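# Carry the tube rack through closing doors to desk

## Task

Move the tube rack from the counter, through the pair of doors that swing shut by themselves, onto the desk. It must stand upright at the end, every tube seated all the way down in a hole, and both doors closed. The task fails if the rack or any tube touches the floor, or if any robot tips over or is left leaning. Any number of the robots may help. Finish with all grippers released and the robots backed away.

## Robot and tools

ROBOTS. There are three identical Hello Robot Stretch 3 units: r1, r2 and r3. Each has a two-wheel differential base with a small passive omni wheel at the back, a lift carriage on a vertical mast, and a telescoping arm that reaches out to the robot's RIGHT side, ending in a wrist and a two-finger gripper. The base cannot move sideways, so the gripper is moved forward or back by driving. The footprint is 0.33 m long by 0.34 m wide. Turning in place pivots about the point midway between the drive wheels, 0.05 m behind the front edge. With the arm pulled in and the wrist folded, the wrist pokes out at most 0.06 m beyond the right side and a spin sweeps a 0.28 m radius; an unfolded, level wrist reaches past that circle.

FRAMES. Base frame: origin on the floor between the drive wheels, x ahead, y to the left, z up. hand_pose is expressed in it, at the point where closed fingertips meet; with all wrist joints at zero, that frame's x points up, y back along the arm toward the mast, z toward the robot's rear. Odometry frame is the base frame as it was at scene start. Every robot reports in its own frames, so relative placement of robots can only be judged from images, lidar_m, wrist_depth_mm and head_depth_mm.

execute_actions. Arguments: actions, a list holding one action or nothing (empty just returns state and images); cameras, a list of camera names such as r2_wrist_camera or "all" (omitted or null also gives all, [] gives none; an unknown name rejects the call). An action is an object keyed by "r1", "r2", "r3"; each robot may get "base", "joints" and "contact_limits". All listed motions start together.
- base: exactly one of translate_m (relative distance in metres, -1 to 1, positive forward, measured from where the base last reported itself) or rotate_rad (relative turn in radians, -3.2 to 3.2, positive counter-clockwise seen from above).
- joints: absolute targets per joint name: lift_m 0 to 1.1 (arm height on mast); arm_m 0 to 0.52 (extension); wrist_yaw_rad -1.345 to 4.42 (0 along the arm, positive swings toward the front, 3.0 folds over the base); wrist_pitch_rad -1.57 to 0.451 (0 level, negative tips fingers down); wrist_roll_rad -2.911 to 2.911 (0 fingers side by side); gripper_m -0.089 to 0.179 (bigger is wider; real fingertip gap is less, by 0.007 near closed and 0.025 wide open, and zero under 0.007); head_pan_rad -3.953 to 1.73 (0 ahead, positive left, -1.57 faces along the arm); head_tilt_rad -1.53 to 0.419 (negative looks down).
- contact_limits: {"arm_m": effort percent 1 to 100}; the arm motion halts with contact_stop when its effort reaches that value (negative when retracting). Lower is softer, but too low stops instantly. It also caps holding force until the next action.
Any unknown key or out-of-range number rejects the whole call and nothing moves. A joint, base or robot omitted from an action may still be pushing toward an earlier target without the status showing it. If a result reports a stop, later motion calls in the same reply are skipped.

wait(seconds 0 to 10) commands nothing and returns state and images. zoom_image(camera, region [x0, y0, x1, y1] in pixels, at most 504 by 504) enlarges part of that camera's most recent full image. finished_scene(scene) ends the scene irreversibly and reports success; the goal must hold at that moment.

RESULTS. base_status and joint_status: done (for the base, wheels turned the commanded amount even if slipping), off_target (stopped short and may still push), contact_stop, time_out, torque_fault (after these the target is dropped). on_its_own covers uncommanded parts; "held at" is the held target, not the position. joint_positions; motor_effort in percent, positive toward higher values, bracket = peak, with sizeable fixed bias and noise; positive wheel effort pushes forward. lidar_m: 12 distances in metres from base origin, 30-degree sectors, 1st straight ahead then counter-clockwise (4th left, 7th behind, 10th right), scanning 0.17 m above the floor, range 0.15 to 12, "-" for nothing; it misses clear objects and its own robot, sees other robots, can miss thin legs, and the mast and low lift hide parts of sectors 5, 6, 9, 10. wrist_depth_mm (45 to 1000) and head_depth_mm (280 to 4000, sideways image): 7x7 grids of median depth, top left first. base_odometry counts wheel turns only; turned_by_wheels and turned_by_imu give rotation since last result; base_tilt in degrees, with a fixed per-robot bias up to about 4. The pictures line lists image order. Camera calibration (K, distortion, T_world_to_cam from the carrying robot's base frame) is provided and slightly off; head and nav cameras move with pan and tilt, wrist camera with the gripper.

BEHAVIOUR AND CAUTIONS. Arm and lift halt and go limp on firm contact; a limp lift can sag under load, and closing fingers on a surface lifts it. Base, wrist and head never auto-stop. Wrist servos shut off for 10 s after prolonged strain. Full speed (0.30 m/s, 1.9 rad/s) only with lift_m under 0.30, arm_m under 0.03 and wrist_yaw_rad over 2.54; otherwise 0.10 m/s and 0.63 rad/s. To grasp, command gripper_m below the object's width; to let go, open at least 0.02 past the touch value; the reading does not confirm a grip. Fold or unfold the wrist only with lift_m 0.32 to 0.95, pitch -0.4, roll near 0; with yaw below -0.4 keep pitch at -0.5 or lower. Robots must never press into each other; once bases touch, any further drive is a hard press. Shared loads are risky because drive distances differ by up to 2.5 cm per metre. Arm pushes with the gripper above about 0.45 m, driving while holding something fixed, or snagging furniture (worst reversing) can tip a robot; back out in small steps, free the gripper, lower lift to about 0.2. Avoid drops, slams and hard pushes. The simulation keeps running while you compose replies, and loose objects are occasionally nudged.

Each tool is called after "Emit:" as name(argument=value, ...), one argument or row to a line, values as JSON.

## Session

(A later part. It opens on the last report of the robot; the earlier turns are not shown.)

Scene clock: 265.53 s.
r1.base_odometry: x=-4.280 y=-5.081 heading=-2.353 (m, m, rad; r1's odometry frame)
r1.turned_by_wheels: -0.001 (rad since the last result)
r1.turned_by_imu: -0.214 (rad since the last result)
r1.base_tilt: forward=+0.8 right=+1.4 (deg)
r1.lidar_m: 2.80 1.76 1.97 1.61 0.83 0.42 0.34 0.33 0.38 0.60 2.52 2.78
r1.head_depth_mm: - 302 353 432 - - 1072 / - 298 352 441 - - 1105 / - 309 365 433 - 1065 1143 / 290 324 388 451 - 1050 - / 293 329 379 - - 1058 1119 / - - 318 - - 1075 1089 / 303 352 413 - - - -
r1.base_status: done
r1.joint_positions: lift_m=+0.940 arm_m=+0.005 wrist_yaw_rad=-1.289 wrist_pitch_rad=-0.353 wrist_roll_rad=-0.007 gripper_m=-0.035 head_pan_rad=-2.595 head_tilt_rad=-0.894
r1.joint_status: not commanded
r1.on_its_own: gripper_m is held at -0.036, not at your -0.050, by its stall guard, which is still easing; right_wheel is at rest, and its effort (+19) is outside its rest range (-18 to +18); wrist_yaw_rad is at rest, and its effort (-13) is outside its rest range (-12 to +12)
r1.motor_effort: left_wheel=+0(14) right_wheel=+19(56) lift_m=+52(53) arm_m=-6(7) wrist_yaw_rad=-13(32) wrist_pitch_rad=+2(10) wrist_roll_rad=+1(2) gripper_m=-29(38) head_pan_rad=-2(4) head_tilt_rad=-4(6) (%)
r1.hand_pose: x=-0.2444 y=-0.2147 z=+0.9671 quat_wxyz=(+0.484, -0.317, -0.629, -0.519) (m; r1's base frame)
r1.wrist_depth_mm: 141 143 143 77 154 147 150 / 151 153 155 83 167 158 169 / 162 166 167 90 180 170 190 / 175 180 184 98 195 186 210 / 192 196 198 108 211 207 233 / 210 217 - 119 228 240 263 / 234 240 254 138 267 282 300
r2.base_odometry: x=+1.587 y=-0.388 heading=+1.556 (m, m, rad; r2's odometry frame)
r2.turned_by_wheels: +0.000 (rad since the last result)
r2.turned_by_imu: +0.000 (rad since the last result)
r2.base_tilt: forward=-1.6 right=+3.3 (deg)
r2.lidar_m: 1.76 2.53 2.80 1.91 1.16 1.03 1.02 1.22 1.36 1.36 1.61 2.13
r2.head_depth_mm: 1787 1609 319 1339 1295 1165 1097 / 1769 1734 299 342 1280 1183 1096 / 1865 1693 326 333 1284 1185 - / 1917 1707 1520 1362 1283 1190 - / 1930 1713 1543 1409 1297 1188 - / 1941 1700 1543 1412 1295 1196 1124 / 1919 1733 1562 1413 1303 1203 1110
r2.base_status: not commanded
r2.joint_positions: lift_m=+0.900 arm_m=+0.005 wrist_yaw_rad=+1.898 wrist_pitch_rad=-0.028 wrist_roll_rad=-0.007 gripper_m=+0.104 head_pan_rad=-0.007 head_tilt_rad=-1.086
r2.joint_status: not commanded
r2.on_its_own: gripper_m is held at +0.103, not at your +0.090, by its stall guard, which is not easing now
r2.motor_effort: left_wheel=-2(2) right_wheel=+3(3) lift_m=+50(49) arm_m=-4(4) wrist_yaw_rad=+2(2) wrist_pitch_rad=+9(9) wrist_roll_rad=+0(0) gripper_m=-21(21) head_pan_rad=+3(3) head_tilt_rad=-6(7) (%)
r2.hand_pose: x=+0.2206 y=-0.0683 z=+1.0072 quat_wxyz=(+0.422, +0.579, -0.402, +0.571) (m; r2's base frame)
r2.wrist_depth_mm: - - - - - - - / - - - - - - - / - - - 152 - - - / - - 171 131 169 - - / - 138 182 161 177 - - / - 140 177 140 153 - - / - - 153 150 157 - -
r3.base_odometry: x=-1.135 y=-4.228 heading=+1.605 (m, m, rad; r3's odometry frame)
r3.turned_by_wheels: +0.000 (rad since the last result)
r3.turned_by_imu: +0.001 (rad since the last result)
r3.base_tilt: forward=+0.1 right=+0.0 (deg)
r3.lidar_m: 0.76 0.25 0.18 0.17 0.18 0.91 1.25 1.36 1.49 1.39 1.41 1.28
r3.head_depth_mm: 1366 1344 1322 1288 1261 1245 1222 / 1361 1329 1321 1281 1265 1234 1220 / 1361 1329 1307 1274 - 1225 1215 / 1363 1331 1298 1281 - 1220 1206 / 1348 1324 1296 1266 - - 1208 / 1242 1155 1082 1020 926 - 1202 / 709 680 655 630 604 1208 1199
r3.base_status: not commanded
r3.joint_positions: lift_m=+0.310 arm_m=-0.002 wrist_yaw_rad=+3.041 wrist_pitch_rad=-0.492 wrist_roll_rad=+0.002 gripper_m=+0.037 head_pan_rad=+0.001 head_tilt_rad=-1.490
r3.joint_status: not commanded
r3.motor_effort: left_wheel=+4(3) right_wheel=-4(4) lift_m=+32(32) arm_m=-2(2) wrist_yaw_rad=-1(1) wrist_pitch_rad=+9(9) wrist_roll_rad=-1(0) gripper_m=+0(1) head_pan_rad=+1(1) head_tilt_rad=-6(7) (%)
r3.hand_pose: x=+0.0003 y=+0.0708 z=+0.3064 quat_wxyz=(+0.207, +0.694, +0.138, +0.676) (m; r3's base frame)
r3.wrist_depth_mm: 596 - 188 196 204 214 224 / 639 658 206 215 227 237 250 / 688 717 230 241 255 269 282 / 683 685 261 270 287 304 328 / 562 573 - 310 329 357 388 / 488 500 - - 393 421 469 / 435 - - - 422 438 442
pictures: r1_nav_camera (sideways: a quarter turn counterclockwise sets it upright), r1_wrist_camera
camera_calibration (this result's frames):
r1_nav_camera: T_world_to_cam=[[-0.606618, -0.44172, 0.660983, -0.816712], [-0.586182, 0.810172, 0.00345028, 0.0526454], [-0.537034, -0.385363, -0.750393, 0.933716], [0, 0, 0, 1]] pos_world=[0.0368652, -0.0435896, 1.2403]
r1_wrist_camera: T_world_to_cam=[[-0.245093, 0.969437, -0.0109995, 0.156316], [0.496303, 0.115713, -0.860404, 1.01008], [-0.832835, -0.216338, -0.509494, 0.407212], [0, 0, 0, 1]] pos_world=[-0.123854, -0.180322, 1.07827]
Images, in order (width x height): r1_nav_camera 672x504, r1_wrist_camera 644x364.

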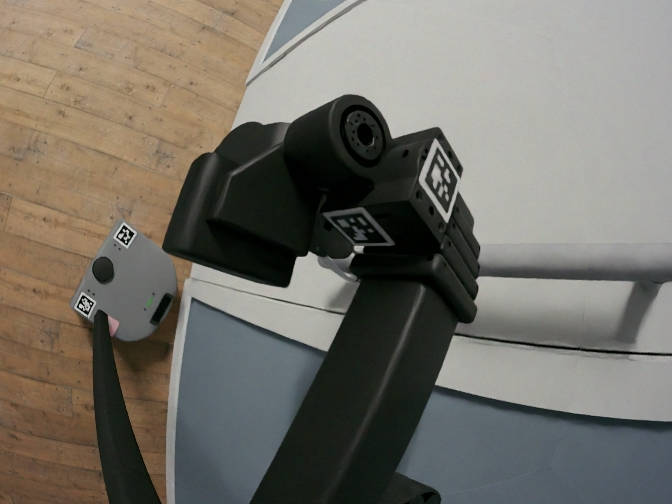

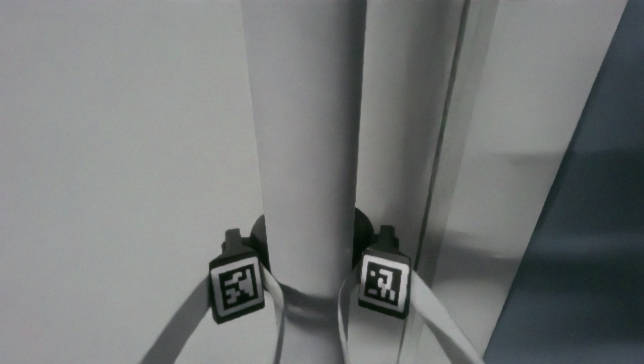

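Emit:
execute_actions(
  actions=[
    {"r1":{"base":{"translate_m":0.4}}},
  ],
  cameras=["r2_nav_camera","r1_nav_camera"],
)

Scene clock: 271.23 s.
r1.base_odometry: x=-4.562 y=-5.364 heading=-2.354 (m, m, rad; r1's odometry frame)
r1.turned_by_wheels: -0.001 (rad since the last result)
r1.turned_by_imu: -0.480 (rad since the last result)
r1.base_tilt: forward=+0.9 right=+1.3 (deg)
r1.lidar_m: 2.69 2.78 1.76 2.08 1.75 0.81 0.44 0.37 0.37 0.42 0.68 2.37
r1.head_depth_mm: 333 394 484 621 - - 1067 / 320 380 462 582 - - 1103 / 302 353 430 524 - 1180 1153 / 304 354 424 484 - 1126 - / 298 342 387 - - 972 1125 / - - 363 - - 852 1085 / 291 324 369 - - - -
r1.base_status: done
r1.joint_positions: lift_m=+0.940 arm_m=+0.006 wrist_yaw_rad=-1.291 wrist_pitch_rad=-0.354 wrist_roll_rad=-0.011 gripper_m=-0.013 head_pan_rad=-2.595 head_tilt_rad=-0.894
r1.joint_status: not commanded
r1.on_its_own: gripper_m is held at -0.014, not at your -0.050, by its stall guard, which is not easing now; right_wheel is at rest, and its effort (+20) is outside its rest range (-18 to +18)
r1.motor_effort: left_wheel=+1(9) right_wheel=+20(25) lift_m=+52(52) arm_m=-7(7) wrist_yaw_rad=-11(12) wrist_pitch_rad=+2(3) wrist_roll_rad=+3(3) gripper_m=-20(27) head_pan_rad=-2(2) head_tilt_rad=-4(3) (%)
r1.hand_pose: x=-0.2444 y=-0.2144 z=+0.9669 quat_wxyz=(+0.484, -0.316, -0.628, -0.520) (m; r1's base frame)
r1.wrist_depth_mm: 115 125 138 79 183 241 316 / 122 132 148 86 198 272 367 / 127 140 159 93 218 307 436 / 134 149 174 102 241 355 541 / 142 160 184 112 298 417 710 / 151 172 - 125 371 511 - / 163 181 220 144 359 691 -
r2.base_odometry: x=+1.587 y=-0.388 heading=+1.556 (m, m, rad; r2's odometry frame)
r2.turned_by_wheels: +0.000 (rad since the last result)
r2.turned_by_imu: +0.000 (rad since the last result)
r2.base_tilt: forward=-1.6 right=+3.2 (deg)
r2.lidar_m: 1.70 2.54 2.80 1.91 1.15 1.02 1.03 1.22 1.36 1.36 1.61 2.12
r2.head_depth_mm: 1852 1623 318 1334 1291 1159 1098 / 1728 1717 299 342 1277 1181 1101 / 1816 1685 327 333 1273 1190 - / 1916 1703 1515 1363 1275 1191 - / 1906 1712 1538 1405 1289 1196 - / 1917 1714 1557 1411 1289 1201 1113 / 1936 1739 1554 1422 1299 1199 1111
r2.base_status: not commanded
r2.joint_positions: lift_m=+0.900 arm_m=+0.005 wrist_yaw_rad=+1.898 wrist_pitch_rad=-0.028 wrist_roll_rad=-0.007 gripper_m=+0.104 head_pan_rad=-0.007 head_tilt_rad=-1.086
r2.joint_status: not commanded
r2.on_its_own: gripper_m is held at +0.103, not at your +0.090, by its stall guard, which is not easing now
r2.motor_effort: left_wheel=-3(2) right_wheel=+3(3) lift_m=+50(49) arm_m=-4(4) wrist_yaw_rad=+2(2) wrist_pitch_rad=+9(9) wrist_roll_rad=+0(0) gripper_m=-20(21) head_pan_rad=+2(3) head_tilt_rad=-7(7) (%)
r2.hand_pose: x=+0.2206 y=-0.0683 z=+1.0072 quat_wxyz=(+0.422, +0.579, -0.402, +0.571) (m; r2's base frame)
r2.wrist_depth_mm: - - - - - - - / - - - - - - - / - - - 151 - - - / - - 171 130 169 - - / - 138 183 162 176 - - / - 140 177 140 153 - - / - - 153 150 156 - -
r3.base_odometry: x=-1.135 y=-4.228 heading=+1.605 (m, m, rad; r3's odometry frame)
r3.turned_by_wheels: +0.000 (rad since the last result)
r3.turned_by_imu: +0.002 (rad since the last result)
r3.base_tilt: forward=+0.1 right=+0.0 (deg)
r3.lidar_m: 0.76 0.25 0.18 0.17 0.18 0.91 1.26 1.36 1.48 1.39 1.41 1.28
r3.head_depth_mm: 1363 1343 1317 1284 1264 1239 1222 / 1356 1337 1307 1293 1259 1239 1216 / 1368 1330 1301 1281 - 1228 1208 / 1349 1326 1312 1276 - 1228 1213 / 1342 1324 1296 1267 - - 1210 / 1242 1160 1086 1019 925 - 1200 / 705 682 655 630 601 1212 1201
r3.base_status: not commanded
r3.joint_positions: lift_m=+0.310 arm_m=-0.002 wrist_yaw_rad=+3.041 wrist_pitch_rad=-0.492 wrist_roll_rad=+0.002 gripper_m=+0.037 head_pan_rad=+0.001 head_tilt_rad=-1.490
r3.joint_status: not commanded
r3.motor_effort: left_wheel=+3(3) right_wheel=-5(4) lift_m=+32(32) arm_m=-2(2) wrist_yaw_rad=-1(1) wrist_pitch_rad=+9(9) wrist_roll_rad=+0(1) gripper_m=+0(0) head_pan_rad=+0(0) head_tilt_rad=-7(6) (%)
r3.hand_pose: x=+0.0003 y=+0.0708 z=+0.3064 quat_wxyz=(+0.207, +0.694, +0.138, +0.676) (m; r3's base frame)
r3.wrist_depth_mm: 594 - 189 197 205 214 225 / 633 659 206 216 227 238 250 / 693 731 230 239 253 267 284 / 682 689 260 271 289 305 326 / 570 571 - 308 327 361 384 / 487 509 - - 392 429 468 / 435 - - - 422 435 444
pictures: r1_nav_camera (sideways: a quarter turn counterclockwise sets it upright), r2_nav_camera (sideways: a quarter turn counterclockwise sets it upright)
camera_calibration (this result's frames):
r1_nav_camera: T_world_to_cam=[[-0.606618, -0.44172, 0.660983, -0.816712], [-0.586182, 0.810172, 0.0034503, 0.0526453], [-0.537034, -0.385363, -0.750393, 0.933716], [0, 0, 0, 1]] pos_world=[0.0368651, -0.0435896, 1.2403]
r2_nav_camera: T_world_to_cam=[[0.872313, -0.0348192, 0.487707, -0.599413], [-0.0427204, -0.999074, 0.00508211, 0.0471391], [0.487079, -0.0252682, -0.872993, 1.09069], [0, 0, 0, 1]] pos_world=[-0.00636394, 0.0537842, 1.24426]
Images, in order (width x height): r1_nav_camera 672x504, r2_nav_camera 672x504.

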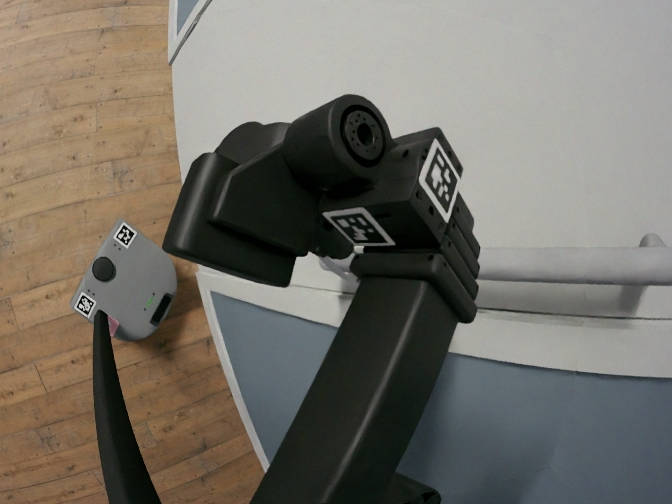

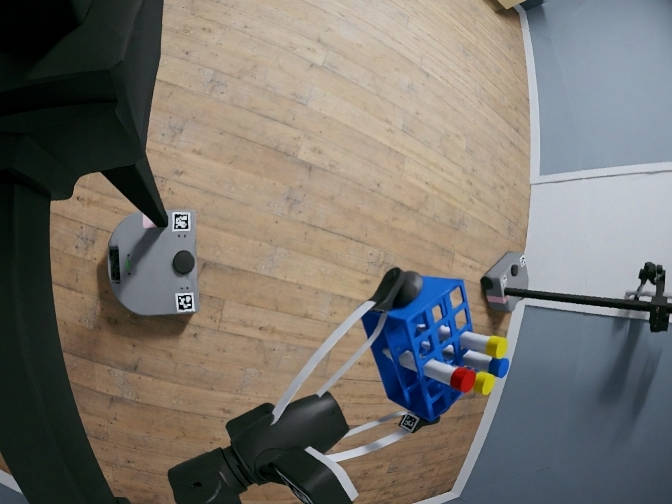

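Emit:
execute_actions(
  actions=[
    {"r1":{"joints":{"gripper_m":0.15}}},
  ],
  cameras=[],
)

Emit:
execute_actions(
  actions=[
    {"r1":{"base":{"translate_m":0.38}},"r2":{"base":{"rotate_rad":-0.9}}},
  ],
  cameras=[],
)

Emit:
execute_actions(
  actions=[
    {"r1":{"base":{"rotate_rad":-0.8},"joints":{"wrist_yaw_rad":0,"wrist_pitch_rad":0,"lift_m":0.82,"head_pan_rad":-1.57,"head_tilt_rad":-0.8}},"r2":{"base":{"translate_m":1.0}}},
  ],
  cameras=[],
)

Emit:
execute_actions(
  actions=[
    {"r1":{"base":{"translate_m":-0.25}}},
  ],
  cameras=["r2_nav_camera","r1_nav_camera","r1_wrist_camera"],
)

Scene clock: 275.93 s.
r1.base_odometry: x=-4.562 y=-5.364 heading=-2.353 (m, m, rad; r1's odometry frame)
r1.turned_by_wheels: +0.001 (rad since the last result)
r1.turned_by_imu: +0.000 (rad since the last result)
r1.base_tilt: forward=+1.0 right=+1.3 (deg)
r1.lidar_m: 2.69 2.77 1.76 2.08 1.75 0.81 0.44 0.37 0.37 0.42 0.68 2.37
r1.head_depth_mm: 335 397 486 625 - - 1066 / 323 382 466 585 - - 1105 / 303 355 432 524 - 1191 1158 / 307 357 424 489 - 1128 - / 299 344 386 - - 976 1128 / - - 365 - - 854 1085 / 292 326 371 - - - -
r1.base_status: not commanded
r1.joint_positions: lift_m=+0.940 arm_m=+0.005 wrist_yaw_rad=-1.316 wrist_pitch_rad=-0.367 wrist_roll_rad=-0.011 gripper_m=+0.150 head_pan_rad=-2.595 head_tilt_rad=-0.894
r1.joint_status: all done
r1.on_its_own: wrist_yaw_rad is at rest, and its effort (+20) is outside its rest range (-12 to +12)
r1.motor_effort: left_wheel=-1(1) right_wheel=+1(20) lift_m=+45(52) arm_m=-2(7) wrist_yaw_rad=+20(19) wrist_pitch_rad=+8(8) wrist_roll_rad=+3(3) gripper_m=+4(86) head_pan_rad=-3(2) head_tilt_rad=-4(3) (%)
r1.hand_pose: x=-0.2446 y=-0.2080 z=+0.9642 quat_wxyz=(+0.475, -0.320, -0.626, -0.529) (m; r1's base frame)
r1.wrist_depth_mm: 119 129 139 83 191 261 348 / 125 137 148 90 209 292 412 / 131 145 162 98 231 336 500 / 138 155 175 108 260 391 632 / 147 163 193 120 319 482 848 / 155 - 205 134 372 - - / - 195 225 153 440 793 -
r2.base_odometry: x=+1.587 y=-0.388 heading=+1.556 (m, m, rad; r2's odometry frame)
r2.turned_by_wheels: +0.000 (rad since the last result)
r2.turned_by_imu: +0.000 (rad since the last result)
r2.base_tilt: forward=-1.6 right=+3.3 (deg)
r2.lidar_m: 1.70 2.54 2.80 1.91 1.16 1.02 1.03 1.22 1.36 1.36 1.62 2.13
r2.head_depth_mm: 1851 1607 318 1326 1293 1162 1097 / 1748 1730 299 343 1273 1184 1102 / 1819 1711 327 333 1279 1193 - / 1924 1705 1534 1365 1285 1194 - / 1941 1714 1537 1414 1288 1203 - / 1924 1704 1556 1414 1294 1199 1125 / 1943 1724 1545 1409 1294 1205 1111
r2.base_status: not commanded
r2.joint_positions: lift_m=+0.900 arm_m=+0.005 wrist_yaw_rad=+1.898 wrist_pitch_rad=-0.028 wrist_roll_rad=-0.007 gripper_m=+0.104 head_pan_rad=-0.007 head_tilt_rad=-1.086
r2.joint_status: not commanded
r2.on_its_own: gripper_m is held at +0.103, not at your +0.090, by its stall guard, which is not easing now
r2.motor_effort: left_wheel=-3(2) right_wheel=+3(2) lift_m=+49(49) arm_m=-4(4) wrist_yaw_rad=+2(2) wrist_pitch_rad=+9(9) wrist_roll_rad=+0(0) gripper_m=-21(20) head_pan_rad=+2(2) head_tilt_rad=-7(7) (%)
r2.hand_pose: x=+0.2206 y=-0.0683 z=+1.0072 quat_wxyz=(+0.422, +0.579, -0.402, +0.571) (m; r2's base frame)
r2.wrist_depth_mm: - - - - - - - / - - - - - - - / - - - 152 - - - / - - 171 130 170 - - / - 138 182 161 176 - - / - 141 177 141 153 - - / - - 153 150 157 - -
r3.base_odometry: x=-1.135 y=-4.228 heading=+1.605 (m, m, rad; r3's odometry frame)
r3.turned_by_wheels: +0.000 (rad since the last result)
r3.turned_by_imu: +0.001 (rad since the last result)
r3.base_tilt: forward=+0.2 right=+0.0 (deg)
r3.lidar_m: 0.76 0.25 0.18 0.17 0.18 0.91 1.25 1.36 1.49 1.39 1.41 1.28
r3.head_depth_mm: 1369 1343 1308 1291 1264 1238 1224 / 1360 1339 1307 1286 1256 1240 1215 / 1357 1330 1312 1284 - 1232 1214 / 1355 1324 1295 1282 - 1226 1211 / 1354 1321 1291 1278 - - 1203 / 1234 1150 1088 1019 928 - 1199 / 708 682 656 632 604 1212 1201
r3.base_status: not commanded
r3.joint_positions: lift_m=+0.310 arm_m=-0.002 wrist_yaw_rad=+3.041 wrist_pitch_rad=-0.492 wrist_roll_rad=+0.002 gripper_m=+0.037 head_pan_rad=+0.001 head_tilt_rad=-1.490
r3.joint_status: not commanded
r3.motor_effort: left_wheel=+3(3) right_wheel=-4(4) lift_m=+33(32) arm_m=-2(2) wrist_yaw_rad=-1(2) wrist_pitch_rad=+9(10) wrist_roll_rad=-1(0) gripper_m=+1(0) head_pan_rad=+0(0) head_tilt_rad=-6(6) (%)
r3.hand_pose: x=+0.0003 y=+0.0708 z=+0.3064 quat_wxyz=(+0.207, +0.694, +0.138, +0.676) (m; r3's base frame)
r3.wrist_depth_mm: 587 - 189 197 205 214 225 / 629 669 206 216 227 238 249 / 692 722 232 240 253 267 285 / 694 691 261 270 289 306 327 / 568 570 - 307 328 356 385 / 484 505 - - 393 425 468 / 437 - - - 424 439 439
pictures: none
No camera images: the call's "cameras" was empty. Leave "cameras" out to get every camera's image.

Scene clock: 280.90 s.
r1.base_odometry: x=-4.830 y=-5.634 heading=-2.353 (m, m, rad; r1's odometry frame)
r1.turned_by_wheels: +0.000 (rad since the last result)
r1.turned_by_imu: -0.003 (rad since the last result)
r1.base_tilt: forward=+0.9 right=+1.3 (deg)
r1.lidar_m: 2.37 2.52 1.55 2.41 2.03 1.36 0.73 0.62 0.62 0.70 1.15 2.09
r1.head_depth_mm: 582 694 854 1107 - - 1071 / 552 634 822 1031 - - 1098 / 560 654 792 949 - 1187 1153 / 543 633 760 881 - 1235 - / 528 614 723 - - 1260 1132 / 513 595 688 - - 1278 1093 / 500 576 658 - - - -
r1.base_status: done
r1.joint_positions: lift_m=+0.940 arm_m=+0.005 wrist_yaw_rad=-1.302 wrist_pitch_rad=-0.367 wrist_roll_rad=-0.011 gripper_m=+0.150 head_pan_rad=-2.595 head_tilt_rad=-0.894
r1.joint_status: not commanded
r1.motor_effort: left_wheel=-2(2) right_wheel=+0(5) lift_m=+45(45) arm_m=-2(2) wrist_yaw_rad=+2(20) wrist_pitch_rad=+8(8) wrist_roll_rad=+3(3) gripper_m=+0(4) head_pan_rad=-1(0) head_tilt_rad=-4(4) (%)
r1.hand_pose: x=-0.2437 y=-0.2112 z=+0.9642 quat_wxyz=(+0.478, -0.315, -0.629, -0.526) (m; r1's base frame)
r1.wrist_depth_mm: 303 340 385 447 510 655 864 / 319 357 408 482 568 748 - / 335 379 439 517 623 855 - / 355 402 475 570 719 - - / 376 429 513 626 812 - - / 389 493 561 697 929 - - / 447 508 624 792 - - -
r2.base_odometry: x=+1.587 y=-0.388 heading=+0.656 (m, m, rad; r2's odometry frame)
r2.turned_by_wheels: -0.900 (rad since the last result)
r2.turned_by_imu: -0.910 (rad since the last result)
r2.base_tilt: forward=-1.6 right=+3.2 (deg)
r2.lidar_m: 1.80 2.13 1.53 2.83 2.81 1.56 1.09 1.02 1.04 1.36 1.35 1.38
r2.head_depth_mm: 1739 1615 318 1329 1288 1164 1091 / 1864 1718 298 342 1283 1179 1104 / 1891 1695 327 333 1279 1195 - / 1932 1695 1521 1366 1289 1195 - / 1914 1707 1540 1407 1285 1190 - / 1929 1715 1538 1416 1289 1190 1122 / 1949 1728 1555 1413 1298 1195 1111
r2.base_status: done
r2.joint_positions: lift_m=+0.900 arm_m=+0.005 wrist_yaw_rad=+1.898 wrist_pitch_rad=-0.028 wrist_roll_rad=-0.007 gripper_m=+0.104 head_pan_rad=-0.007 head_tilt_rad=-1.086
r2.joint_status: not commanded
r2.on_its_own: gripper_m is held at +0.103, not at your +0.090, by its stall guard, which is not easing now
r2.motor_effort: left_wheel=+2(5) right_wheel=-4(8) lift_m=+49(49) arm_m=-4(4) wrist_yaw_rad=+2(2) wrist_pitch_rad=+9(9) wrist_roll_rad=+0(0) gripper_m=-21(20) head_pan_rad=+3(2) head_tilt_rad=-7(7) (%)
r2.hand_pose: x=+0.2206 y=-0.0682 z=+1.0072 quat_wxyz=(+0.422, +0.579, -0.402, +0.571) (m; r2's base frame)
r2.wrist_depth_mm: - - - - - - - / - - - - - - - / - - - 152 - - - / - - 171 130 169 - - / - 138 183 161 176 - - / - 141 178 141 153 - - / - - 153 150 156 - -
r3.base_odometry: x=-1.135 y=-4.228 heading=+1.605 (m, m, rad; r3's odometry frame)
r3.turned_by_wheels: +0.000 (rad since the last result)
r3.turned_by_imu: +0.001 (rad since the last result)
r3.base_tilt: forward=+0.1 right=+0.1 (deg)
r3.lidar_m: 0.76 0.25 0.18 0.17 0.18 0.91 1.25 1.36 1.49 1.39 1.41 1.28
r3.head_depth_mm: 1370 1335 1319 1295 1267 1239 1218 / 1349 1329 1320 1285 1264 1237 1219 / 1356 1321 1301 1277 - 1236 1213 / 1345 1331 1305 1280 - 1230 1210 / 1348 1305 1296 1276 - - 1205 / 1245 1164 1086 1018 921 - 1202 / 708 684 655 632 603 1210 1193
r3.base_status: not commanded
r3.joint_positions: lift_m=+0.310 arm_m=-0.002 wrist_yaw_rad=+3.041 wrist_pitch_rad=-0.492 wrist_roll_rad=+0.002 gripper_m=+0.037 head_pan_rad=+0.001 head_tilt_rad=-1.490
r3.joint_status: not commanded
r3.motor_effort: left_wheel=+3(4) right_wheel=-5(4) lift_m=+33(32) arm_m=-2(2) wrist_yaw_rad=-1(1) wrist_pitch_rad=+9(9) wrist_roll_rad=-1(0) gripper_m=+0(0) head_pan_rad=+0(0) head_tilt_rad=-6(7) (%)
r3.hand_pose: x=+0.0003 y=+0.0708 z=+0.3064 quat_wxyz=(+0.207, +0.694, +0.138, +0.676) (m; r3's base frame)
r3.wrist_depth_mm: 579 - 189 196 205 214 224 / 634 658 207 216 226 237 251 / 695 720 231 240 253 266 283 / 684 693 260 270 287 306 325 / 569 568 - 308 329 354 387 / 484 501 - - 395 429 470 / 436 - - - 426 436 441
pictures: none
No camera images: the call's "cameras" was empty. Leave "cameras" out to get every camera's image.

Scene clock: 291.90 s.
r1.base_odometry: x=-4.830 y=-5.634 heading=+3.130 (m, m, rad; r1's odometry frame)
r1.turned_by_wheels: -0.800 (rad since the last result)
r1.turned_by_imu: -0.801 (rad since the last result)
r1.base_tilt: forward=+1.0 right=+1.3 (deg)
r1.lidar_m: 1.97 2.14 2.66 2.52 2.57 1.24 2.03 0.94 0.66 0.62 0.64 0.83
r1.head_depth_mm: 511 588 692 837 1051 - - / 510 586 688 807 1049 - - / 507 583 683 826 967 - 1086 / 505 579 678 817 964 1259 1107 / 502 577 674 792 1020 1258 1131 / 499 573 669 806 1008 1246 1124 / 498 573 667 799 1006 1250 1130
r1.base_status: done
r1.joint_positions: lift_m=+0.820 arm_m=+0.005 wrist_yaw_rad=-0.002 wrist_pitch_rad=-0.021 wrist_roll_rad=-0.003 gripper_m=+0.150 head_pan_rad=-1.577 head_tilt_rad=-0.804
r1.joint_status: all done
r1.motor_effort: left_wheel=+1(5) right_wheel=-2(5) lift_m=+35(38) arm_m=-1(2) wrist_yaw_rad=+2(27) wrist_pitch_rad=+10(100) wrist_roll_rad=-2(71) gripper_m=+1(1) head_pan_rad=+4(44) head_tilt_rad=+2(14) (%)
r1.hand_pose: x=-0.0219 y=-0.4058 z=+0.9294 quat_wxyz=(+0.708, +0.007, -0.706, -0.008) (m; r1's base frame)
r1.wrist_depth_mm: 329 335 340 351 356 364 307 / 337 343 349 359 366 376 376 / 348 353 361 369 378 393 381 / 359 364 379 386 389 397 396 / 367 377 388 397 407 414 418 / 378 395 397 406 422 - 430 / 401 403 410 425 432 449 456
r2.base_odometry: x=+2.380 y=+0.222 heading=+0.656 (m, m, rad; r2's odometry frame)
r2.turned_by_wheels: +0.000 (rad since the last result)
r2.turned_by_imu: +0.004 (rad since the last result)
r2.base_tilt: forward=-1.6 right=+3.2 (deg)
r2.lidar_m: 1.06 1.29 1.32 1.27 3.35 2.83 1.97 1.85 1.21 0.84 0.80 0.81
r2.head_depth_mm: 1023 1038 318 1328 1290 1165 1096 / 1164 1298 298 342 1278 1181 1097 / 1350 1581 317 333 1286 1193 - / 1523 1678 1513 1360 1279 1201 - / 1454 1664 1543 1408 1289 1193 - / 1352 1605 1537 1409 1291 1194 1126 / 1275 1503 1561 1413 1293 1190 1114
r2.base_status: done
r2.joint_positions: lift_m=+0.900 arm_m=+0.005 wrist_yaw_rad=+1.898 wrist_pitch_rad=-0.028 wrist_roll_rad=-0.007 gripper_m=+0.104 head_pan_rad=-0.007 head_tilt_rad=-1.087
r2.joint_status: not commanded
r2.on_its_own: gripper_m is held at +0.103, not at your +0.090, by its stall guard, which is not easing now
r2.motor_effort: left_wheel=+1(7) right_wheel=-2(4) lift_m=+49(49) arm_m=-4(4) wrist_yaw_rad=+2(2) wrist_pitch_rad=+9(9) wrist_roll_rad=+0(0) gripper_m=-20(21) head_pan_rad=+2(3) head_tilt_rad=-6(7) (%)
r2.hand_pose: x=+0.2206 y=-0.0682 z=+1.0072 quat_wxyz=(+0.422, +0.579, -0.402, +0.571) (m; r2's base frame)
r2.wrist_depth_mm: - - - - - 817 613 / - - - - - 799 607 / - - - 152 - 821 609 / - - 171 130 169 807 609 / - 138 182 161 176 737 621 / - 141 178 141 153 748 615 / - - 153 150 156 832 594
r3.base_odometry: x=-1.135 y=-4.228 heading=+1.605 (m, m, rad; r3's odometry frame)
r3.turned_by_wheels: +0.000 (rad since the last result)
r3.turned_by_imu: +0.003 (rad since the last result)
r3.base_tilt: forward=+0.1 right=+0.1 (deg)
r3.lidar_m: 0.76 0.25 0.18 0.17 0.18 0.91 1.25 1.37 1.48 1.39 1.41 1.28
r3.head_depth_mm: 1369 1343 1317 1289 1262 1246 1219 / 1360 1335 1297 1293 1250 1239 1215 / 1359 1332 1306 1276 - 1230 1218 / 1354 1323 1295 1275 - 1224 1210 / 1345 1323 1305 1271 - - 1197 / 1236 1157 1087 1015 920 - 1200 / 708 680 655 632 603 1216 1201
r3.base_status: not commanded
r3.joint_positions: lift_m=+0.310 arm_m=-0.002 wrist_yaw_rad=+3.041 wrist_pitch_rad=-0.492 wrist_roll_rad=+0.002 gripper_m=+0.037 head_pan_rad=+0.001 head_tilt_rad=-1.490
r3.joint_status: not commanded
r3.motor_effort: left_wheel=+4(4) right_wheel=-5(4) lift_m=+32(32) arm_m=-2(2) wrist_yaw_rad=-1(1) wrist_pitch_rad=+9(9) wrist_roll_rad=+0(0) gripper_m=+0(0) head_pan_rad=+0(0) head_tilt_rad=-7(6) (%)
r3.hand_pose: x=+0.0003 y=+0.0708 z=+0.3064 quat_wxyz=(+0.207, +0.694, +0.138, +0.676) (m; r3's base frame)
r3.wrist_depth_mm: 588 - 189 196 206 214 225 / 640 652 207 216 225 238 250 / 690 721 230 241 253 269 282 / 683 691 261 270 287 303 325 / 567 573 - 305 329 353 385 / 492 499 - - 396 427 471 / 437 - - - 421 440 437
pictures: none
ARM HIT: r1's arm struck itself hard.
No camera images: the call's "cameras" was empty. Leave "cameras" out to get every camera's image.

Scene clock: 295.97 s.
r1.base_odometry: x=-4.580 y=-5.637 heading=+3.130 (m, m, rad; r1's odometry frame)
r1.turned_by_wheels: +0.000 (rad since the last result)
r1.turned_by_imu: +0.001 (rad since the last result)
r1.base_tilt: forward=+1.0 right=+1.3 (deg)
r1.lidar_m: 2.03 2.40 2.64 2.50 2.56 1.03 1.78 0.96 0.67 0.64 0.65 0.86
r1.head_depth_mm: 520 602 706 856 1087 - - / 516 588 688 826 1074 - - / 501 575 683 846 987 - 1085 / 508 581 679 839 985 1279 1104 / 516 592 691 811 1047 1275 1123 / 513 588 688 826 1039 1262 1128 / 510 585 684 824 1032 1256 1130
r1.base_status: done
r1.joint_positions: lift_m=+0.820 arm_m=+0.005 wrist_yaw_rad=-0.002 wrist_pitch_rad=-0.021 wrist_roll_rad=-0.003 gripper_m=+0.150 head_pan_rad=-1.577 head_tilt_rad=-0.804
r1.joint_status: not commanded
r1.motor_effort: left_wheel=+0(3) right_wheel=-2(6) lift_m=+35(35) arm_m=-2(2) wrist_yaw_rad=+2(3) wrist_pitch_rad=+10(10) wrist_roll_rad=-2(2) gripper_m=+1(1) head_pan_rad=+5(4) head_tilt_rad=+2(3) (%)
r1.hand_pose: x=-0.0219 y=-0.4058 z=+0.9294 quat_wxyz=(+0.708, +0.007, -0.706, -0.008) (m; r1's base frame)
r1.wrist_depth_mm: 340 348 358 363 363 378 385 / 350 358 367 371 371 392 397 / 361 369 379 383 384 403 414 / 374 380 390 397 398 414 427 / 386 392 399 410 409 427 441 / 394 411 414 428 424 - 459 / 410 422 430 440 439 463 477
r2.base_odometry: x=+2.380 y=+0.222 heading=+0.656 (m, m, rad; r2's odometry frame)
r2.turned_by_wheels: +0.000 (rad since the last result)
r2.turned_by_imu: +0.000 (rad since the last result)
r2.base_tilt: forward=-1.6 right=+3.3 (deg)
r2.lidar_m: 1.07 1.29 1.32 1.04 3.37 2.83 1.96 1.86 1.21 0.84 0.80 0.82
r2.head_depth_mm: 1022 1042 318 1335 1277 1162 1090 / 1169 1315 299 342 1272 1179 1103 / 1341 1597 316 333 1281 1187 - / 1527 1681 1521 1358 1281 1198 - / 1446 1666 1533 1398 1280 1185 - / 1353 1609 1551 1416 1299 1193 1117 / 1277 1499 1556 1408 1291 1199 1113
r2.base_status: not commanded
r2.joint_positions: lift_m=+0.900 arm_m=+0.005 wrist_yaw_rad=+1.898 wrist_pitch_rad=-0.028 wrist_roll_rad=-0.007 gripper_m=+0.104 head_pan_rad=-0.007 head_tilt_rad=-1.087
r2.joint_status: not commanded
r2.on_its_own: gripper_m is held at +0.103, not at your +0.090, by its stall guard, which is not easing now
r2.motor_effort: left_wheel=+1(1) right_wheel=-3(4) lift_m=+50(49) arm_m=-4(4) wrist_yaw_rad=+2(3) wrist_pitch_rad=+9(9) wrist_roll_rad=+0(0) gripper_m=-20(20) head_pan_rad=+3(3) head_tilt_rad=-7(7) (%)
r2.hand_pose: x=+0.2206 y=-0.0682 z=+1.0072 quat_wxyz=(+0.422, +0.579, -0.402, +0.571) (m; r2's base frame)
r2.wrist_depth_mm: - - - - - 810 608 / - - - - - 814 613 / - - - 152 - 808 602 / - - 171 130 169 804 610 / - 138 182 160 177 753 603 / - 140 177 141 153 736 617 / - - 153 150 156 846 598
r3.base_odometry: x=-1.135 y=-4.228 heading=+1.605 (m, m, rad; r3's odometry frame)
r3.turned_by_wheels: +0.000 (rad since the last result)
r3.turned_by_imu: +0.001 (rad since the last result)
r3.base_tilt: forward=+0.1 right=+0.0 (deg)
r3.lidar_m: 0.76 0.25 0.18 0.17 0.18 0.91 1.25 1.37 1.48 1.39 1.41 1.28
r3.head_depth_mm: 1365 1331 1320 1281 1263 1249 1226 / 1361 1340 1325 1287 1265 1233 1218 / 1363 1336 1303 1275 - 1235 1214 / 1357 1317 1295 1268 - 1228 1205 / 1348 1322 1292 1271 - - 1203 / 1244 1163 1086 1022 924 - 1196 / 710 683 657 629 603 1211 1192
r3.base_status: not commanded
r3.joint_positions: lift_m=+0.310 arm_m=-0.002 wrist_yaw_rad=+3.041 wrist_pitch_rad=-0.492 wrist_roll_rad=+0.002 gripper_m=+0.037 head_pan_rad=+0.001 head_tilt_rad=-1.490
r3.joint_status: not commanded
r3.motor_effort: left_wheel=+3(3) right_wheel=-5(4) lift_m=+32(32) arm_m=-2(2) wrist_yaw_rad=-1(1) wrist_pitch_rad=+9(9) wrist_roll_rad=-1(1) gripper_m=+0(1) head_pan_rad=+0(0) head_tilt_rad=-7(7) (%)
r3.hand_pose: x=+0.0003 y=+0.0708 z=+0.3064 quat_wxyz=(+0.207, +0.694, +0.138, +0.676) (m; r3's base frame)
r3.wrist_depth_mm: 592 - 188 196 205 214 224 / 641 663 207 216 226 239 250 / 683 720 231 239 253 268 284 / 685 689 259 271 287 307 326 / 575 568 - 308 329 354 385 / 480 501 - - 393 430 470 / 434 - - - 425 439 444
pictures: r1_nav_camera (sideways: a quarter turn counterclockwise sets it upright), r1_wrist_camera, r2_nav_camera (sideways: a quarter turn counterclockwise sets it upright)
camera_calibration (this result's frames):
r1_nav_camera: T_world_to_cam=[[0.0581384, -0.685855, 0.725413, -0.904728], [-0.997254, -0.073293, 0.0106289, 0.0458063], [0.0458778, -0.724038, -0.688232, 0.849318], [0, 0, 0, 1]] pos_world=[0.0593151, -0.00221574, 1.24034]
r1_wrist_camera: T_world_to_cam=[[-0.999237, 0.0297153, -0.0253377, 0.0111725], [0.0307931, 0.200531, -0.979203, 1.02397], [-0.0240163, -0.979237, -0.201293, -0.0463022], [0, 0, 0, 1]] pos_world=[-0.0214793, -0.25101, 0.993638]
r2_nav_camera: T_world_to_cam=[[0.872341, -0.0348112, 0.487657, -0.599348], [-0.0427107, -0.999075, 0.00508414, 0.0471363], [0.487029, -0.0252633, -0.87302, 1.09073], [0, 0, 0, 1]] pos_world=[-0.00636773, 0.0537841, 1.24427]
Images, in order (width x height): r1_nav_camera 672x504, r1_wrist_camera 644x364, r2_nav_camera 672x504.

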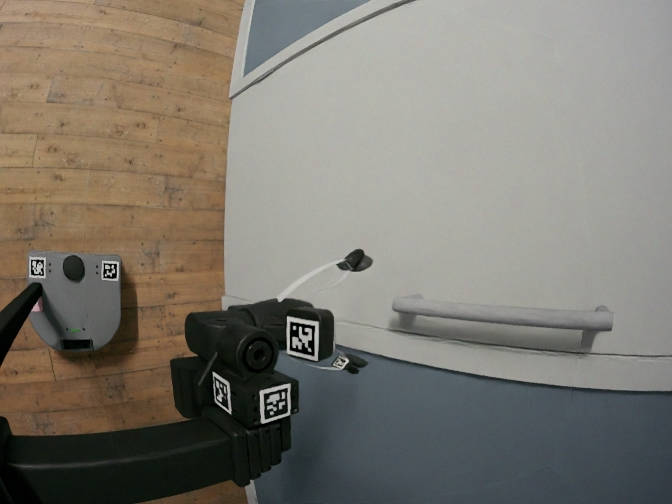

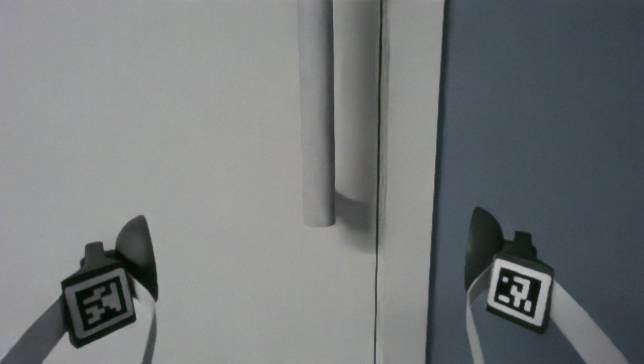

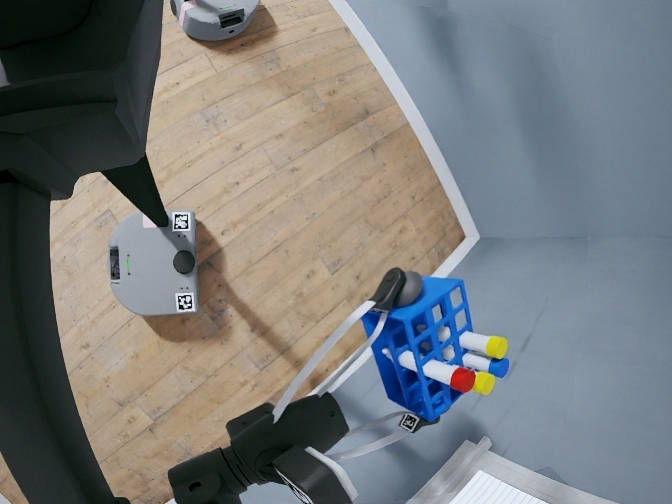

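Emit:
execute_actions(
  actions=[
    {"r1":{"joints":{"arm_m":0.2,"gripper_m":0.09,"lift_m":0.85}}},
  ],
  cameras=[],
)

Emit:
execute_actions(
  actions=[
    {"r1":{"joints":{"gripper_m":-0.05}}},
  ],
  cameras=[],
)

Emit:
execute_actions(
  actions=[
    {"r1":{"joints":{"arm_m":0.06}}},
  ],
  cameras=["r1_wrist_camera","r1_nav_camera"],
)

Scene clock: 299.33 s.
r1.base_odometry: x=-4.580 y=-5.637 heading=+3.130 (m, m, rad; r1's odometry frame)
r1.turned_by_wheels: +0.000 (rad since the last result)
r1.turned_by_imu: -0.001 (rad since the last result)
r1.base_tilt: forward=+0.9 right=+1.2 (deg)
r1.lidar_m: 2.02 2.40 2.64 2.50 2.56 1.03 1.78 0.96 0.67 0.64 0.65 0.86
r1.head_depth_mm: 521 602 703 - - 1250 1108 / 517 589 670 - 1113 1275 1127 / 501 575 666 - 1060 1278 1130 / 509 583 662 851 1058 1273 1129 / 515 590 693 833 1044 1275 1130 / 513 589 687 826 1039 1271 1133 / 510 583 684 823 1033 1261 1129
r1.base_status: not commanded
r1.joint_positions: lift_m=+0.850 arm_m=+0.200 wrist_yaw_rad=-0.001 wrist_pitch_rad=-0.021 wrist_roll_rad=-0.003 gripper_m=+0.090 head_pan_rad=-1.577 head_tilt_rad=-0.804
r1.joint_status: all done
r1.motor_effort: left_wheel=+0(1) right_wheel=-2(2) lift_m=+45(50) arm_m=+5(4) wrist_yaw_rad=+1(1) wrist_pitch_rad=+10(10) wrist_roll_rad=-2(2) gripper_m=+0(83) head_pan_rad=+3(4) head_tilt_rad=+3(2) (%)
r1.hand_pose: x=-0.0216 y=-0.6003 z=+0.9592 quat_wxyz=(+0.709, +0.007, -0.706, -0.008) (m; r1's base frame)
r1.wrist_depth_mm: 174 177 181 110 188 179 195 / 179 181 185 114 194 185 202 / 184 188 192 117 200 191 208 / 189 193 197 121 206 198 216 / 196 199 205 126 212 204 223 / 202 204 213 131 219 212 232 / 209 215 219 136 229 218 241
r2.base_odometry: x=+2.380 y=+0.222 heading=+0.656 (m, m, rad; r2's odometry frame)
r2.turned_by_wheels: +0.000 (rad since the last result)
r2.turned_by_imu: +0.000 (rad since the last result)
r2.base_tilt: forward=-1.6 right=+3.2 (deg)
r2.lidar_m: 1.07 1.29 1.32 1.04 3.35 2.82 1.96 1.86 1.22 0.85 0.80 0.82
r2.head_depth_mm: 1016 1047 318 1336 1289 1173 1096 / 1161 1306 299 342 1280 1174 1100 / 1353 1589 317 333 1278 1195 - / 1527 1673 1525 1360 1284 1196 - / 1442 1645 1545 1406 1287 1200 - / 1356 1614 1549 1411 1284 1195 1120 / 1277 1501 1539 1418 1302 1195 1113
r2.base_status: not commanded
r2.joint_positions: lift_m=+0.900 arm_m=+0.005 wrist_yaw_rad=+1.898 wrist_pitch_rad=-0.028 wrist_roll_rad=-0.007 gripper_m=+0.104 head_pan_rad=-0.007 head_tilt_rad=-1.087
r2.joint_status: not commanded
r2.on_its_own: gripper_m is held at +0.103, not at your +0.090, by its stall guard, which is not easing now
r2.motor_effort: left_wheel=+1(1) right_wheel=-2(3) lift_m=+49(50) arm_m=-4(4) wrist_yaw_rad=+2(2) wrist_pitch_rad=+9(9) wrist_roll_rad=+0(0) gripper_m=-20(19) head_pan_rad=+3(3) head_tilt_rad=-7(7) (%)
r2.hand_pose: x=+0.2206 y=-0.0682 z=+1.0072 quat_wxyz=(+0.422, +0.579, -0.402, +0.571) (m; r2's base frame)
r2.wrist_depth_mm: - - - - - 808 610 / - - - - - 807 609 / - - - 151 - 811 607 / - - 171 130 169 812 609 / - 138 182 161 177 754 614 / - 140 177 141 153 746 608 / - - 153 150 156 845 595
r3.base_odometry: x=-1.135 y=-4.228 heading=+1.605 (m, m, rad; r3's odometry frame)
r3.turned_by_wheels: +0.000 (rad since the last result)
r3.turned_by_imu: +0.001 (rad since the last result)
r3.base_tilt: forward=+0.1 right=+0.0 (deg)
r3.lidar_m: 0.76 0.25 0.18 0.17 0.18 0.91 1.26 1.37 1.48 1.39 1.41 1.28
r3.head_depth_mm: 1370 1336 1312 1297 1255 1245 1213 / 1358 1334 1301 1291 1257 1244 1212 / 1357 1346 1303 1273 - 1243 1223 / 1345 1319 1300 1270 - 1224 1210 / 1340 1318 1298 1272 - - 1207 / 1242 1162 1090 1019 926 - 1202 / 710 681 656 631 603 1207 1188
r3.base_status: not commanded
r3.joint_positions: lift_m=+0.310 arm_m=-0.002 wrist_yaw_rad=+3.041 wrist_pitch_rad=-0.492 wrist_roll_rad=+0.002 gripper_m=+0.037 head_pan_rad=+0.001 head_tilt_rad=-1.490
r3.joint_status: not commanded
r3.motor_effort: left_wheel=+4(3) right_wheel=-5(5) lift_m=+32(32) arm_m=-2(2) wrist_yaw_rad=-1(1) wrist_pitch_rad=+9(9) wrist_roll_rad=-1(1) gripper_m=+0(0) head_pan_rad=+0(0) head_tilt_rad=-6(7) (%)
r3.hand_pose: x=+0.0003 y=+0.0708 z=+0.3064 quat_wxyz=(+0.207, +0.694, +0.138, +0.676) (m; r3's base frame)
r3.wrist_depth_mm: 593 - 189 196 204 213 223 / 639 664 207 216 227 237 252 / 685 723 230 241 252 268 284 / 690 681 261 270 287 304 327 / 567 573 - 308 327 357 384 / 481 505 - - 394 431 464 / 439 - - - 426 437 437
pictures: none
No camera images: the call's "cameras" was empty. Leave "cameras" out to get every camera's image.

Scene clock: 301.43 s.
r1.base_odometry: x=-4.580 y=-5.637 heading=+3.130 (m, m, rad; r1's odometry frame)
r1.turned_by_wheels: +0.000 (rad since the last result)
r1.turned_by_imu: +0.001 (rad since the last result)
r1.base_tilt: forward=+0.9 right=+1.6 (deg)
r1.lidar_m: 2.03 2.40 2.65 2.50 2.56 1.03 1.77 0.96 0.67 0.64 0.65 0.86
r1.head_depth_mm: 516 596 700 - - 1243 1107 / 512 581 667 - 1110 1272 1130 / 498 581 664 - 1061 1276 1123 / 506 578 674 835 1057 1272 1133 / 512 586 687 828 1041 1278 1130 / 508 584 683 821 1039 1269 1124 / 508 582 680 817 1024 1262 1133
r1.base_status: not commanded
r1.joint_positions: lift_m=+0.850 arm_m=+0.201 wrist_yaw_rad=-0.012 wrist_pitch_rad=-0.014 wrist_roll_rad=-0.003 gripper_m=-0.048 head_pan_rad=-1.577 head_tilt_rad=-0.803
r1.joint_status: all done
r1.on_its_own: arm_m is at rest, and its effort (-16) is outside its rest range (-14 to +14); wrist_yaw_rad is at rest, and its effort (+15) is outside its rest range (-12 to +12)
r1.motor_effort: left_wheel=-2(0) right_wheel=+2(3) lift_m=+45(45) arm_m=-16(16) wrist_yaw_rad=+15(17) wrist_pitch_rad=+7(10) wrist_roll_rad=-2(2) gripper_m=-34(97) head_pan_rad=+3(5) head_tilt_rad=+2(2) (%)
r1.hand_pose: x=-0.0245 y=-0.6020 z=+0.9608 quat_wxyz=(+0.709, +0.001, -0.706, -0.010) (m; r1's base frame)
r1.wrist_depth_mm: 169 172 175 105 185 176 193 / 173 177 181 108 189 181 199 / 178 182 186 112 195 187 206 / 184 187 192 116 202 194 213 / 189 193 197 119 207 200 220 / 195 199 - 123 212 208 229 / 200 205 213 129 224 215 238
r2.base_odometry: x=+2.380 y=+0.222 heading=+0.656 (m, m, rad; r2's odometry frame)
r2.turned_by_wheels: +0.000 (rad since the last result)
r2.turned_by_imu: +0.000 (rad since the last result)
r2.base_tilt: forward=-1.7 right=+3.3 (deg)
r2.lidar_m: 1.07 1.29 1.32 1.04 3.36 2.81 1.97 1.86 1.21 0.85 0.80 0.82
r2.head_depth_mm: 1021 1041 318 1333 1288 1167 1100 / 1164 1303 299 342 1276 1177 1100 / 1355 1587 317 333 1286 1194 - / 1513 1683 1520 1367 1291 1192 - / 1450 1661 1536 1419 1296 1189 - / 1346 1600 1550 1405 1295 1194 1118 / 1280 1504 1567 1418 1294 1201 1113
r2.base_status: not commanded
r2.joint_positions: lift_m=+0.900 arm_m=+0.005 wrist_yaw_rad=+1.898 wrist_pitch_rad=-0.028 wrist_roll_rad=-0.007 gripper_m=+0.104 head_pan_rad=-0.007 head_tilt_rad=-1.087
r2.joint_status: not commanded
r2.on_its_own: gripper_m is held at +0.103, not at your +0.090, by its stall guard, which is not easing now
r2.motor_effort: left_wheel=+1(1) right_wheel=-3(4) lift_m=+50(49) arm_m=-4(4) wrist_yaw_rad=+2(2) wrist_pitch_rad=+9(9) wrist_roll_rad=+0(0) gripper_m=-20(21) head_pan_rad=+3(3) head_tilt_rad=-6(7) (%)
r2.hand_pose: x=+0.2206 y=-0.0682 z=+1.0072 quat_wxyz=(+0.422, +0.579, -0.402, +0.571) (m; r2's base frame)
r2.wrist_depth_mm: - - - - - 808 607 / - - - - - 798 610 / - - - 151 - 811 607 / - - 171 131 170 817 607 / - 138 183 161 177 749 610 / - 140 177 140 153 749 617 / - - 153 150 156 835 594
r3.base_odometry: x=-1.135 y=-4.228 heading=+1.605 (m, m, rad; r3's odometry frame)
r3.turned_by_wheels: +0.000 (rad since the last result)
r3.turned_by_imu: +0.001 (rad since the last result)
r3.base_tilt: forward=+0.1 right=+0.0 (deg)
r3.lidar_m: 0.76 0.25 0.18 0.17 0.18 0.91 1.25 1.36 1.49 1.39 1.41 1.28
r3.head_depth_mm: 1361 1346 1320 1287 1270 1244 1221 / 1369 1331 1306 1285 1272 1231 1218 / 1345 1331 1305 1276 - 1230 1219 / 1359 1329 1298 1282 - 1226 1206 / 1342 1320 1303 1265 - - 1207 / 1237 1154 1084 1023 921 - 1210 / 708 682 656 632 603 1208 1204
r3.base_status: not commanded
r3.joint_positions: lift_m=+0.310 arm_m=-0.002 wrist_yaw_rad=+3.041 wrist_pitch_rad=-0.492 wrist_roll_rad=+0.002 gripper_m=+0.037 head_pan_rad=+0.001 head_tilt_rad=-1.490
r3.joint_status: not commanded
r3.motor_effort: left_wheel=+3(3) right_wheel=-5(4) lift_m=+31(32) arm_m=-2(2) wrist_yaw_rad=-1(1) wrist_pitch_rad=+9(9) wrist_roll_rad=-1(0) gripper_m=+0(1) head_pan_rad=+0(0) head_tilt_rad=-6(7) (%)
r3.hand_pose: x=+0.0003 y=+0.0708 z=+0.3064 quat_wxyz=(+0.207, +0.694, +0.138, +0.676) (m; r3's base frame)
r3.wrist_depth_mm: 597 - 188 196 205 214 224 / 635 676 206 215 227 238 251 / 677 720 232 239 252 266 283 / 689 693 259 270 289 302 328 / 564 575 - 307 326 356 386 / 483 507 - - 393 427 466 / 433 - - - 427 437 437
pictures: none
No camera images: the call's "cameras" was empty. Leave "cameras" out to get every camera's image.

Scene clock: 303.97 s.
r1.base_odometry: x=-4.580 y=-5.637 heading=+3.130 (m, m, rad; r1's odometry frame)
r1.turned_by_wheels: +0.000 (rad since the last result)
r1.turned_by_imu: +0.209 (rad since the last result)
r1.base_tilt: forward=-4.1 right=+8.7 (deg)
r1.lidar_m: 2.38 2.64 2.56 2.55 1.01 1.74 1.51 0.75 0.61 0.62 0.67 1.02
r1.head_depth_mm: 348 406 492 625 - - 1067 / 366 428 509 628 - - 1089 / 355 414 479 616 - 1195 1099 / 358 429 516 666 990 1223 1111 / 386 456 559 714 995 1260 1116 / 393 466 574 740 1047 1283 1132 / 401 477 589 767 1099 1290 1142
r1.base_status: not commanded
r1.joint_positions: lift_m=+0.851 arm_m=+0.061 wrist_yaw_rad=-0.020 wrist_pitch_rad=+0.158 wrist_roll_rad=-0.028 gripper_m=-0.035 head_pan_rad=-1.577 head_tilt_rad=-0.802
r1.joint_status: all done
r1.on_its_own: base_tilt is 9.0 degrees off its reading at the scene's start (forward=+1.0 right=+1.3); gripper_m is held at -0.036, not at your -0.050, by its stall guard, which is still easing; arm_m is at rest, and its effort (-19) is outside its rest range (-14 to +14); wrist_yaw_rad is at rest, and its effort (+25) is outside its rest range (-12 to +12); wrist_pitch_rad is at rest, and its effort (-70) is outside its rest range (-20 to +32)
r1.motor_effort: left_wheel=-2(2) right_wheel=+5(8) lift_m=+22(45) arm_m=-19(28) wrist_yaw_rad=+25(32) wrist_pitch_rad=-70(70) wrist_roll_rad=+14(14) gripper_m=-30(34) head_pan_rad=+3(3) head_tilt_rad=+0(2) (%)
r1.hand_pose: x=-0.0266 y=-0.4631 z=+1.0057 quat_wxyz=(+0.715, -0.063, -0.694, +0.047) (m; r1's base frame)
r1.wrist_depth_mm: 201 196 192 112 181 165 162 / 207 201 195 114 185 168 166 / 212 207 200 117 190 172 170 / 217 212 205 120 194 176 174 / 224 218 212 122 198 180 178 / 231 224 - 125 202 184 182 / 236 230 222 129 210 189 193
r2.base_odometry: x=+2.380 y=+0.222 heading=+0.656 (m, m, rad; r2's odometry frame)
r2.turned_by_wheels: +0.000 (rad since the last result)
r2.turned_by_imu: +0.000 (rad since the last result)
r2.base_tilt: forward=-1.6 right=+3.2 (deg)
r2.lidar_m: 1.07 1.29 1.32 0.92 3.36 2.82 1.96 1.85 1.21 0.84 0.80 0.82
r2.head_depth_mm: 1020 1039 318 1336 1288 1165 1098 / 1156 1296 298 342 1278 1178 1098 / 1346 1590 316 334 1284 1182 - / 1525 1676 1518 1369 1288 1194 - / 1436 1658 1553 1405 1282 1195 - / 1359 1611 1539 1415 1291 1190 1115 / 1281 1504 1553 1406 1296 1194 1110
r2.base_status: not commanded
r2.joint_positions: lift_m=+0.900 arm_m=+0.005 wrist_yaw_rad=+1.898 wrist_pitch_rad=-0.028 wrist_roll_rad=-0.007 gripper_m=+0.104 head_pan_rad=-0.007 head_tilt_rad=-1.087
r2.joint_status: not commanded
r2.on_its_own: gripper_m is held at +0.103, not at your +0.090, by its stall guard, which is not easing now
r2.motor_effort: left_wheel=+1(1) right_wheel=-3(3) lift_m=+49(49) arm_m=-4(4) wrist_yaw_rad=+3(2) wrist_pitch_rad=+9(9) wrist_roll_rad=+0(0) gripper_m=-20(20) head_pan_rad=+2(3) head_tilt_rad=-6(7) (%)
r2.hand_pose: x=+0.2206 y=-0.0682 z=+1.0072 quat_wxyz=(+0.422, +0.579, -0.402, +0.571) (m; r2's base frame)
r2.wrist_depth_mm: - - - - - 806 613 / - - - - - 811 606 / - - - 151 - 809 610 / - - 171 131 170 813 608 / - 138 182 160 176 746 609 / - 140 177 141 152 746 609 / - - 153 151 156 843 594
r3.base_odometry: x=-1.135 y=-4.228 heading=+1.605 (m, m, rad; r3's odometry frame)
r3.turned_by_wheels: +0.000 (rad since the last result)
r3.turned_by_imu: +0.001 (rad since the last result)
r3.base_tilt: forward=+0.1 right=+0.0 (deg)
r3.lidar_m: 0.76 0.25 0.18 0.17 0.18 0.91 1.25 1.36 1.49 1.39 1.41 1.28
r3.head_depth_mm: 1370 1340 1311 1286 1269 1231 1223 / 1361 1335 1304 1284 1262 1230 1212 / 1357 1333 1308 1282 - 1223 1211 / 1359 1319 1302 1276 - 1225 1202 / 1350 1319 1290 1260 - - 1203 / 1237 1162 1085 1021 926 - 1199 / 707 682 654 632 603 1206 1196
r3.base_status: not commanded
r3.joint_positions: lift_m=+0.310 arm_m=-0.002 wrist_yaw_rad=+3.041 wrist_pitch_rad=-0.492 wrist_roll_rad=+0.002 gripper_m=+0.037 head_pan_rad=+0.001 head_tilt_rad=-1.490
r3.joint_status: not commanded
r3.motor_effort: left_wheel=+3(3) right_wheel=-5(4) lift_m=+33(32) arm_m=-2(2) wrist_yaw_rad=-2(2) wrist_pitch_rad=+10(9) wrist_roll_rad=+0(1) gripper_m=+0(0) head_pan_rad=+0(0) head_tilt_rad=-6(7) (%)
r3.hand_pose: x=+0.0003 y=+0.0708 z=+0.3064 quat_wxyz=(+0.207, +0.694, +0.138, +0.676) (m; r3's base frame)
r3.wrist_depth_mm: 587 - 188 197 204 214 223 / 646 659 206 217 225 239 250 / 689 714 231 239 252 268 284 / 687 704 259 271 289 306 325 / 568 567 - 305 329 359 384 / 488 506 - - 395 427 467 / 434 - - - 422 440 440
pictures: r1_nav_camera (sideways: a quarter turn counterclockwise sets it upright), r1_wrist_camera
camera_calibration (this result's frames):
r1_nav_camera: T_world_to_cam=[[0.0582447, -0.6848, 0.726399, -0.906015], [-0.997243, -0.0734229, 0.0107435, 0.0456571], [0.0459772, -0.725022, -0.687189, 0.84796], [0, 0, 0, 1]] pos_world=[0.0593149, -0.00229665, 1.24035]
r1_wrist_camera: T_world_to_cam=[[-0.998875, 0.0470667, -0.00583575, -0.00150752], [0.00692837, 0.0230848, -0.99971, 1.04819], [-0.0469183, -0.998625, -0.023385, -0.27571], [0, 0, 0, 1]] pos_world=[-0.0217039, -0.299458, 1.04143]
Images, in order (width x height): r1_nav_camera 672x504, r1_wrist_camera 644x364.

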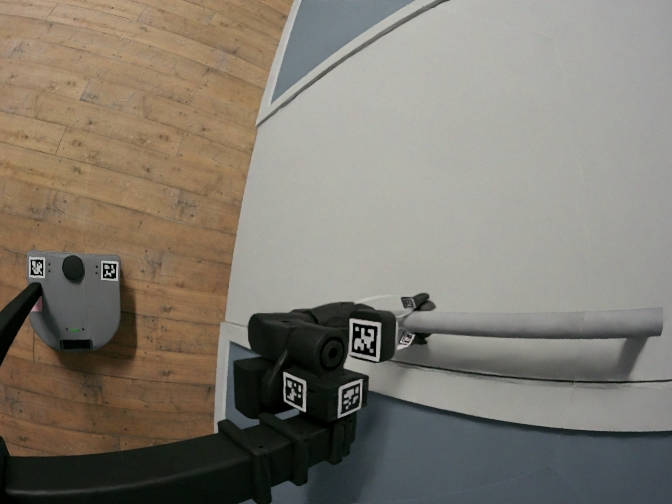

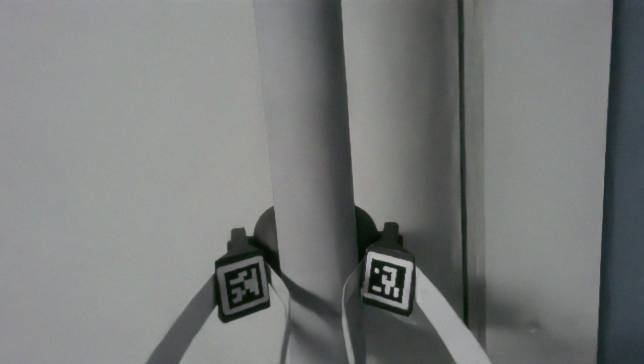

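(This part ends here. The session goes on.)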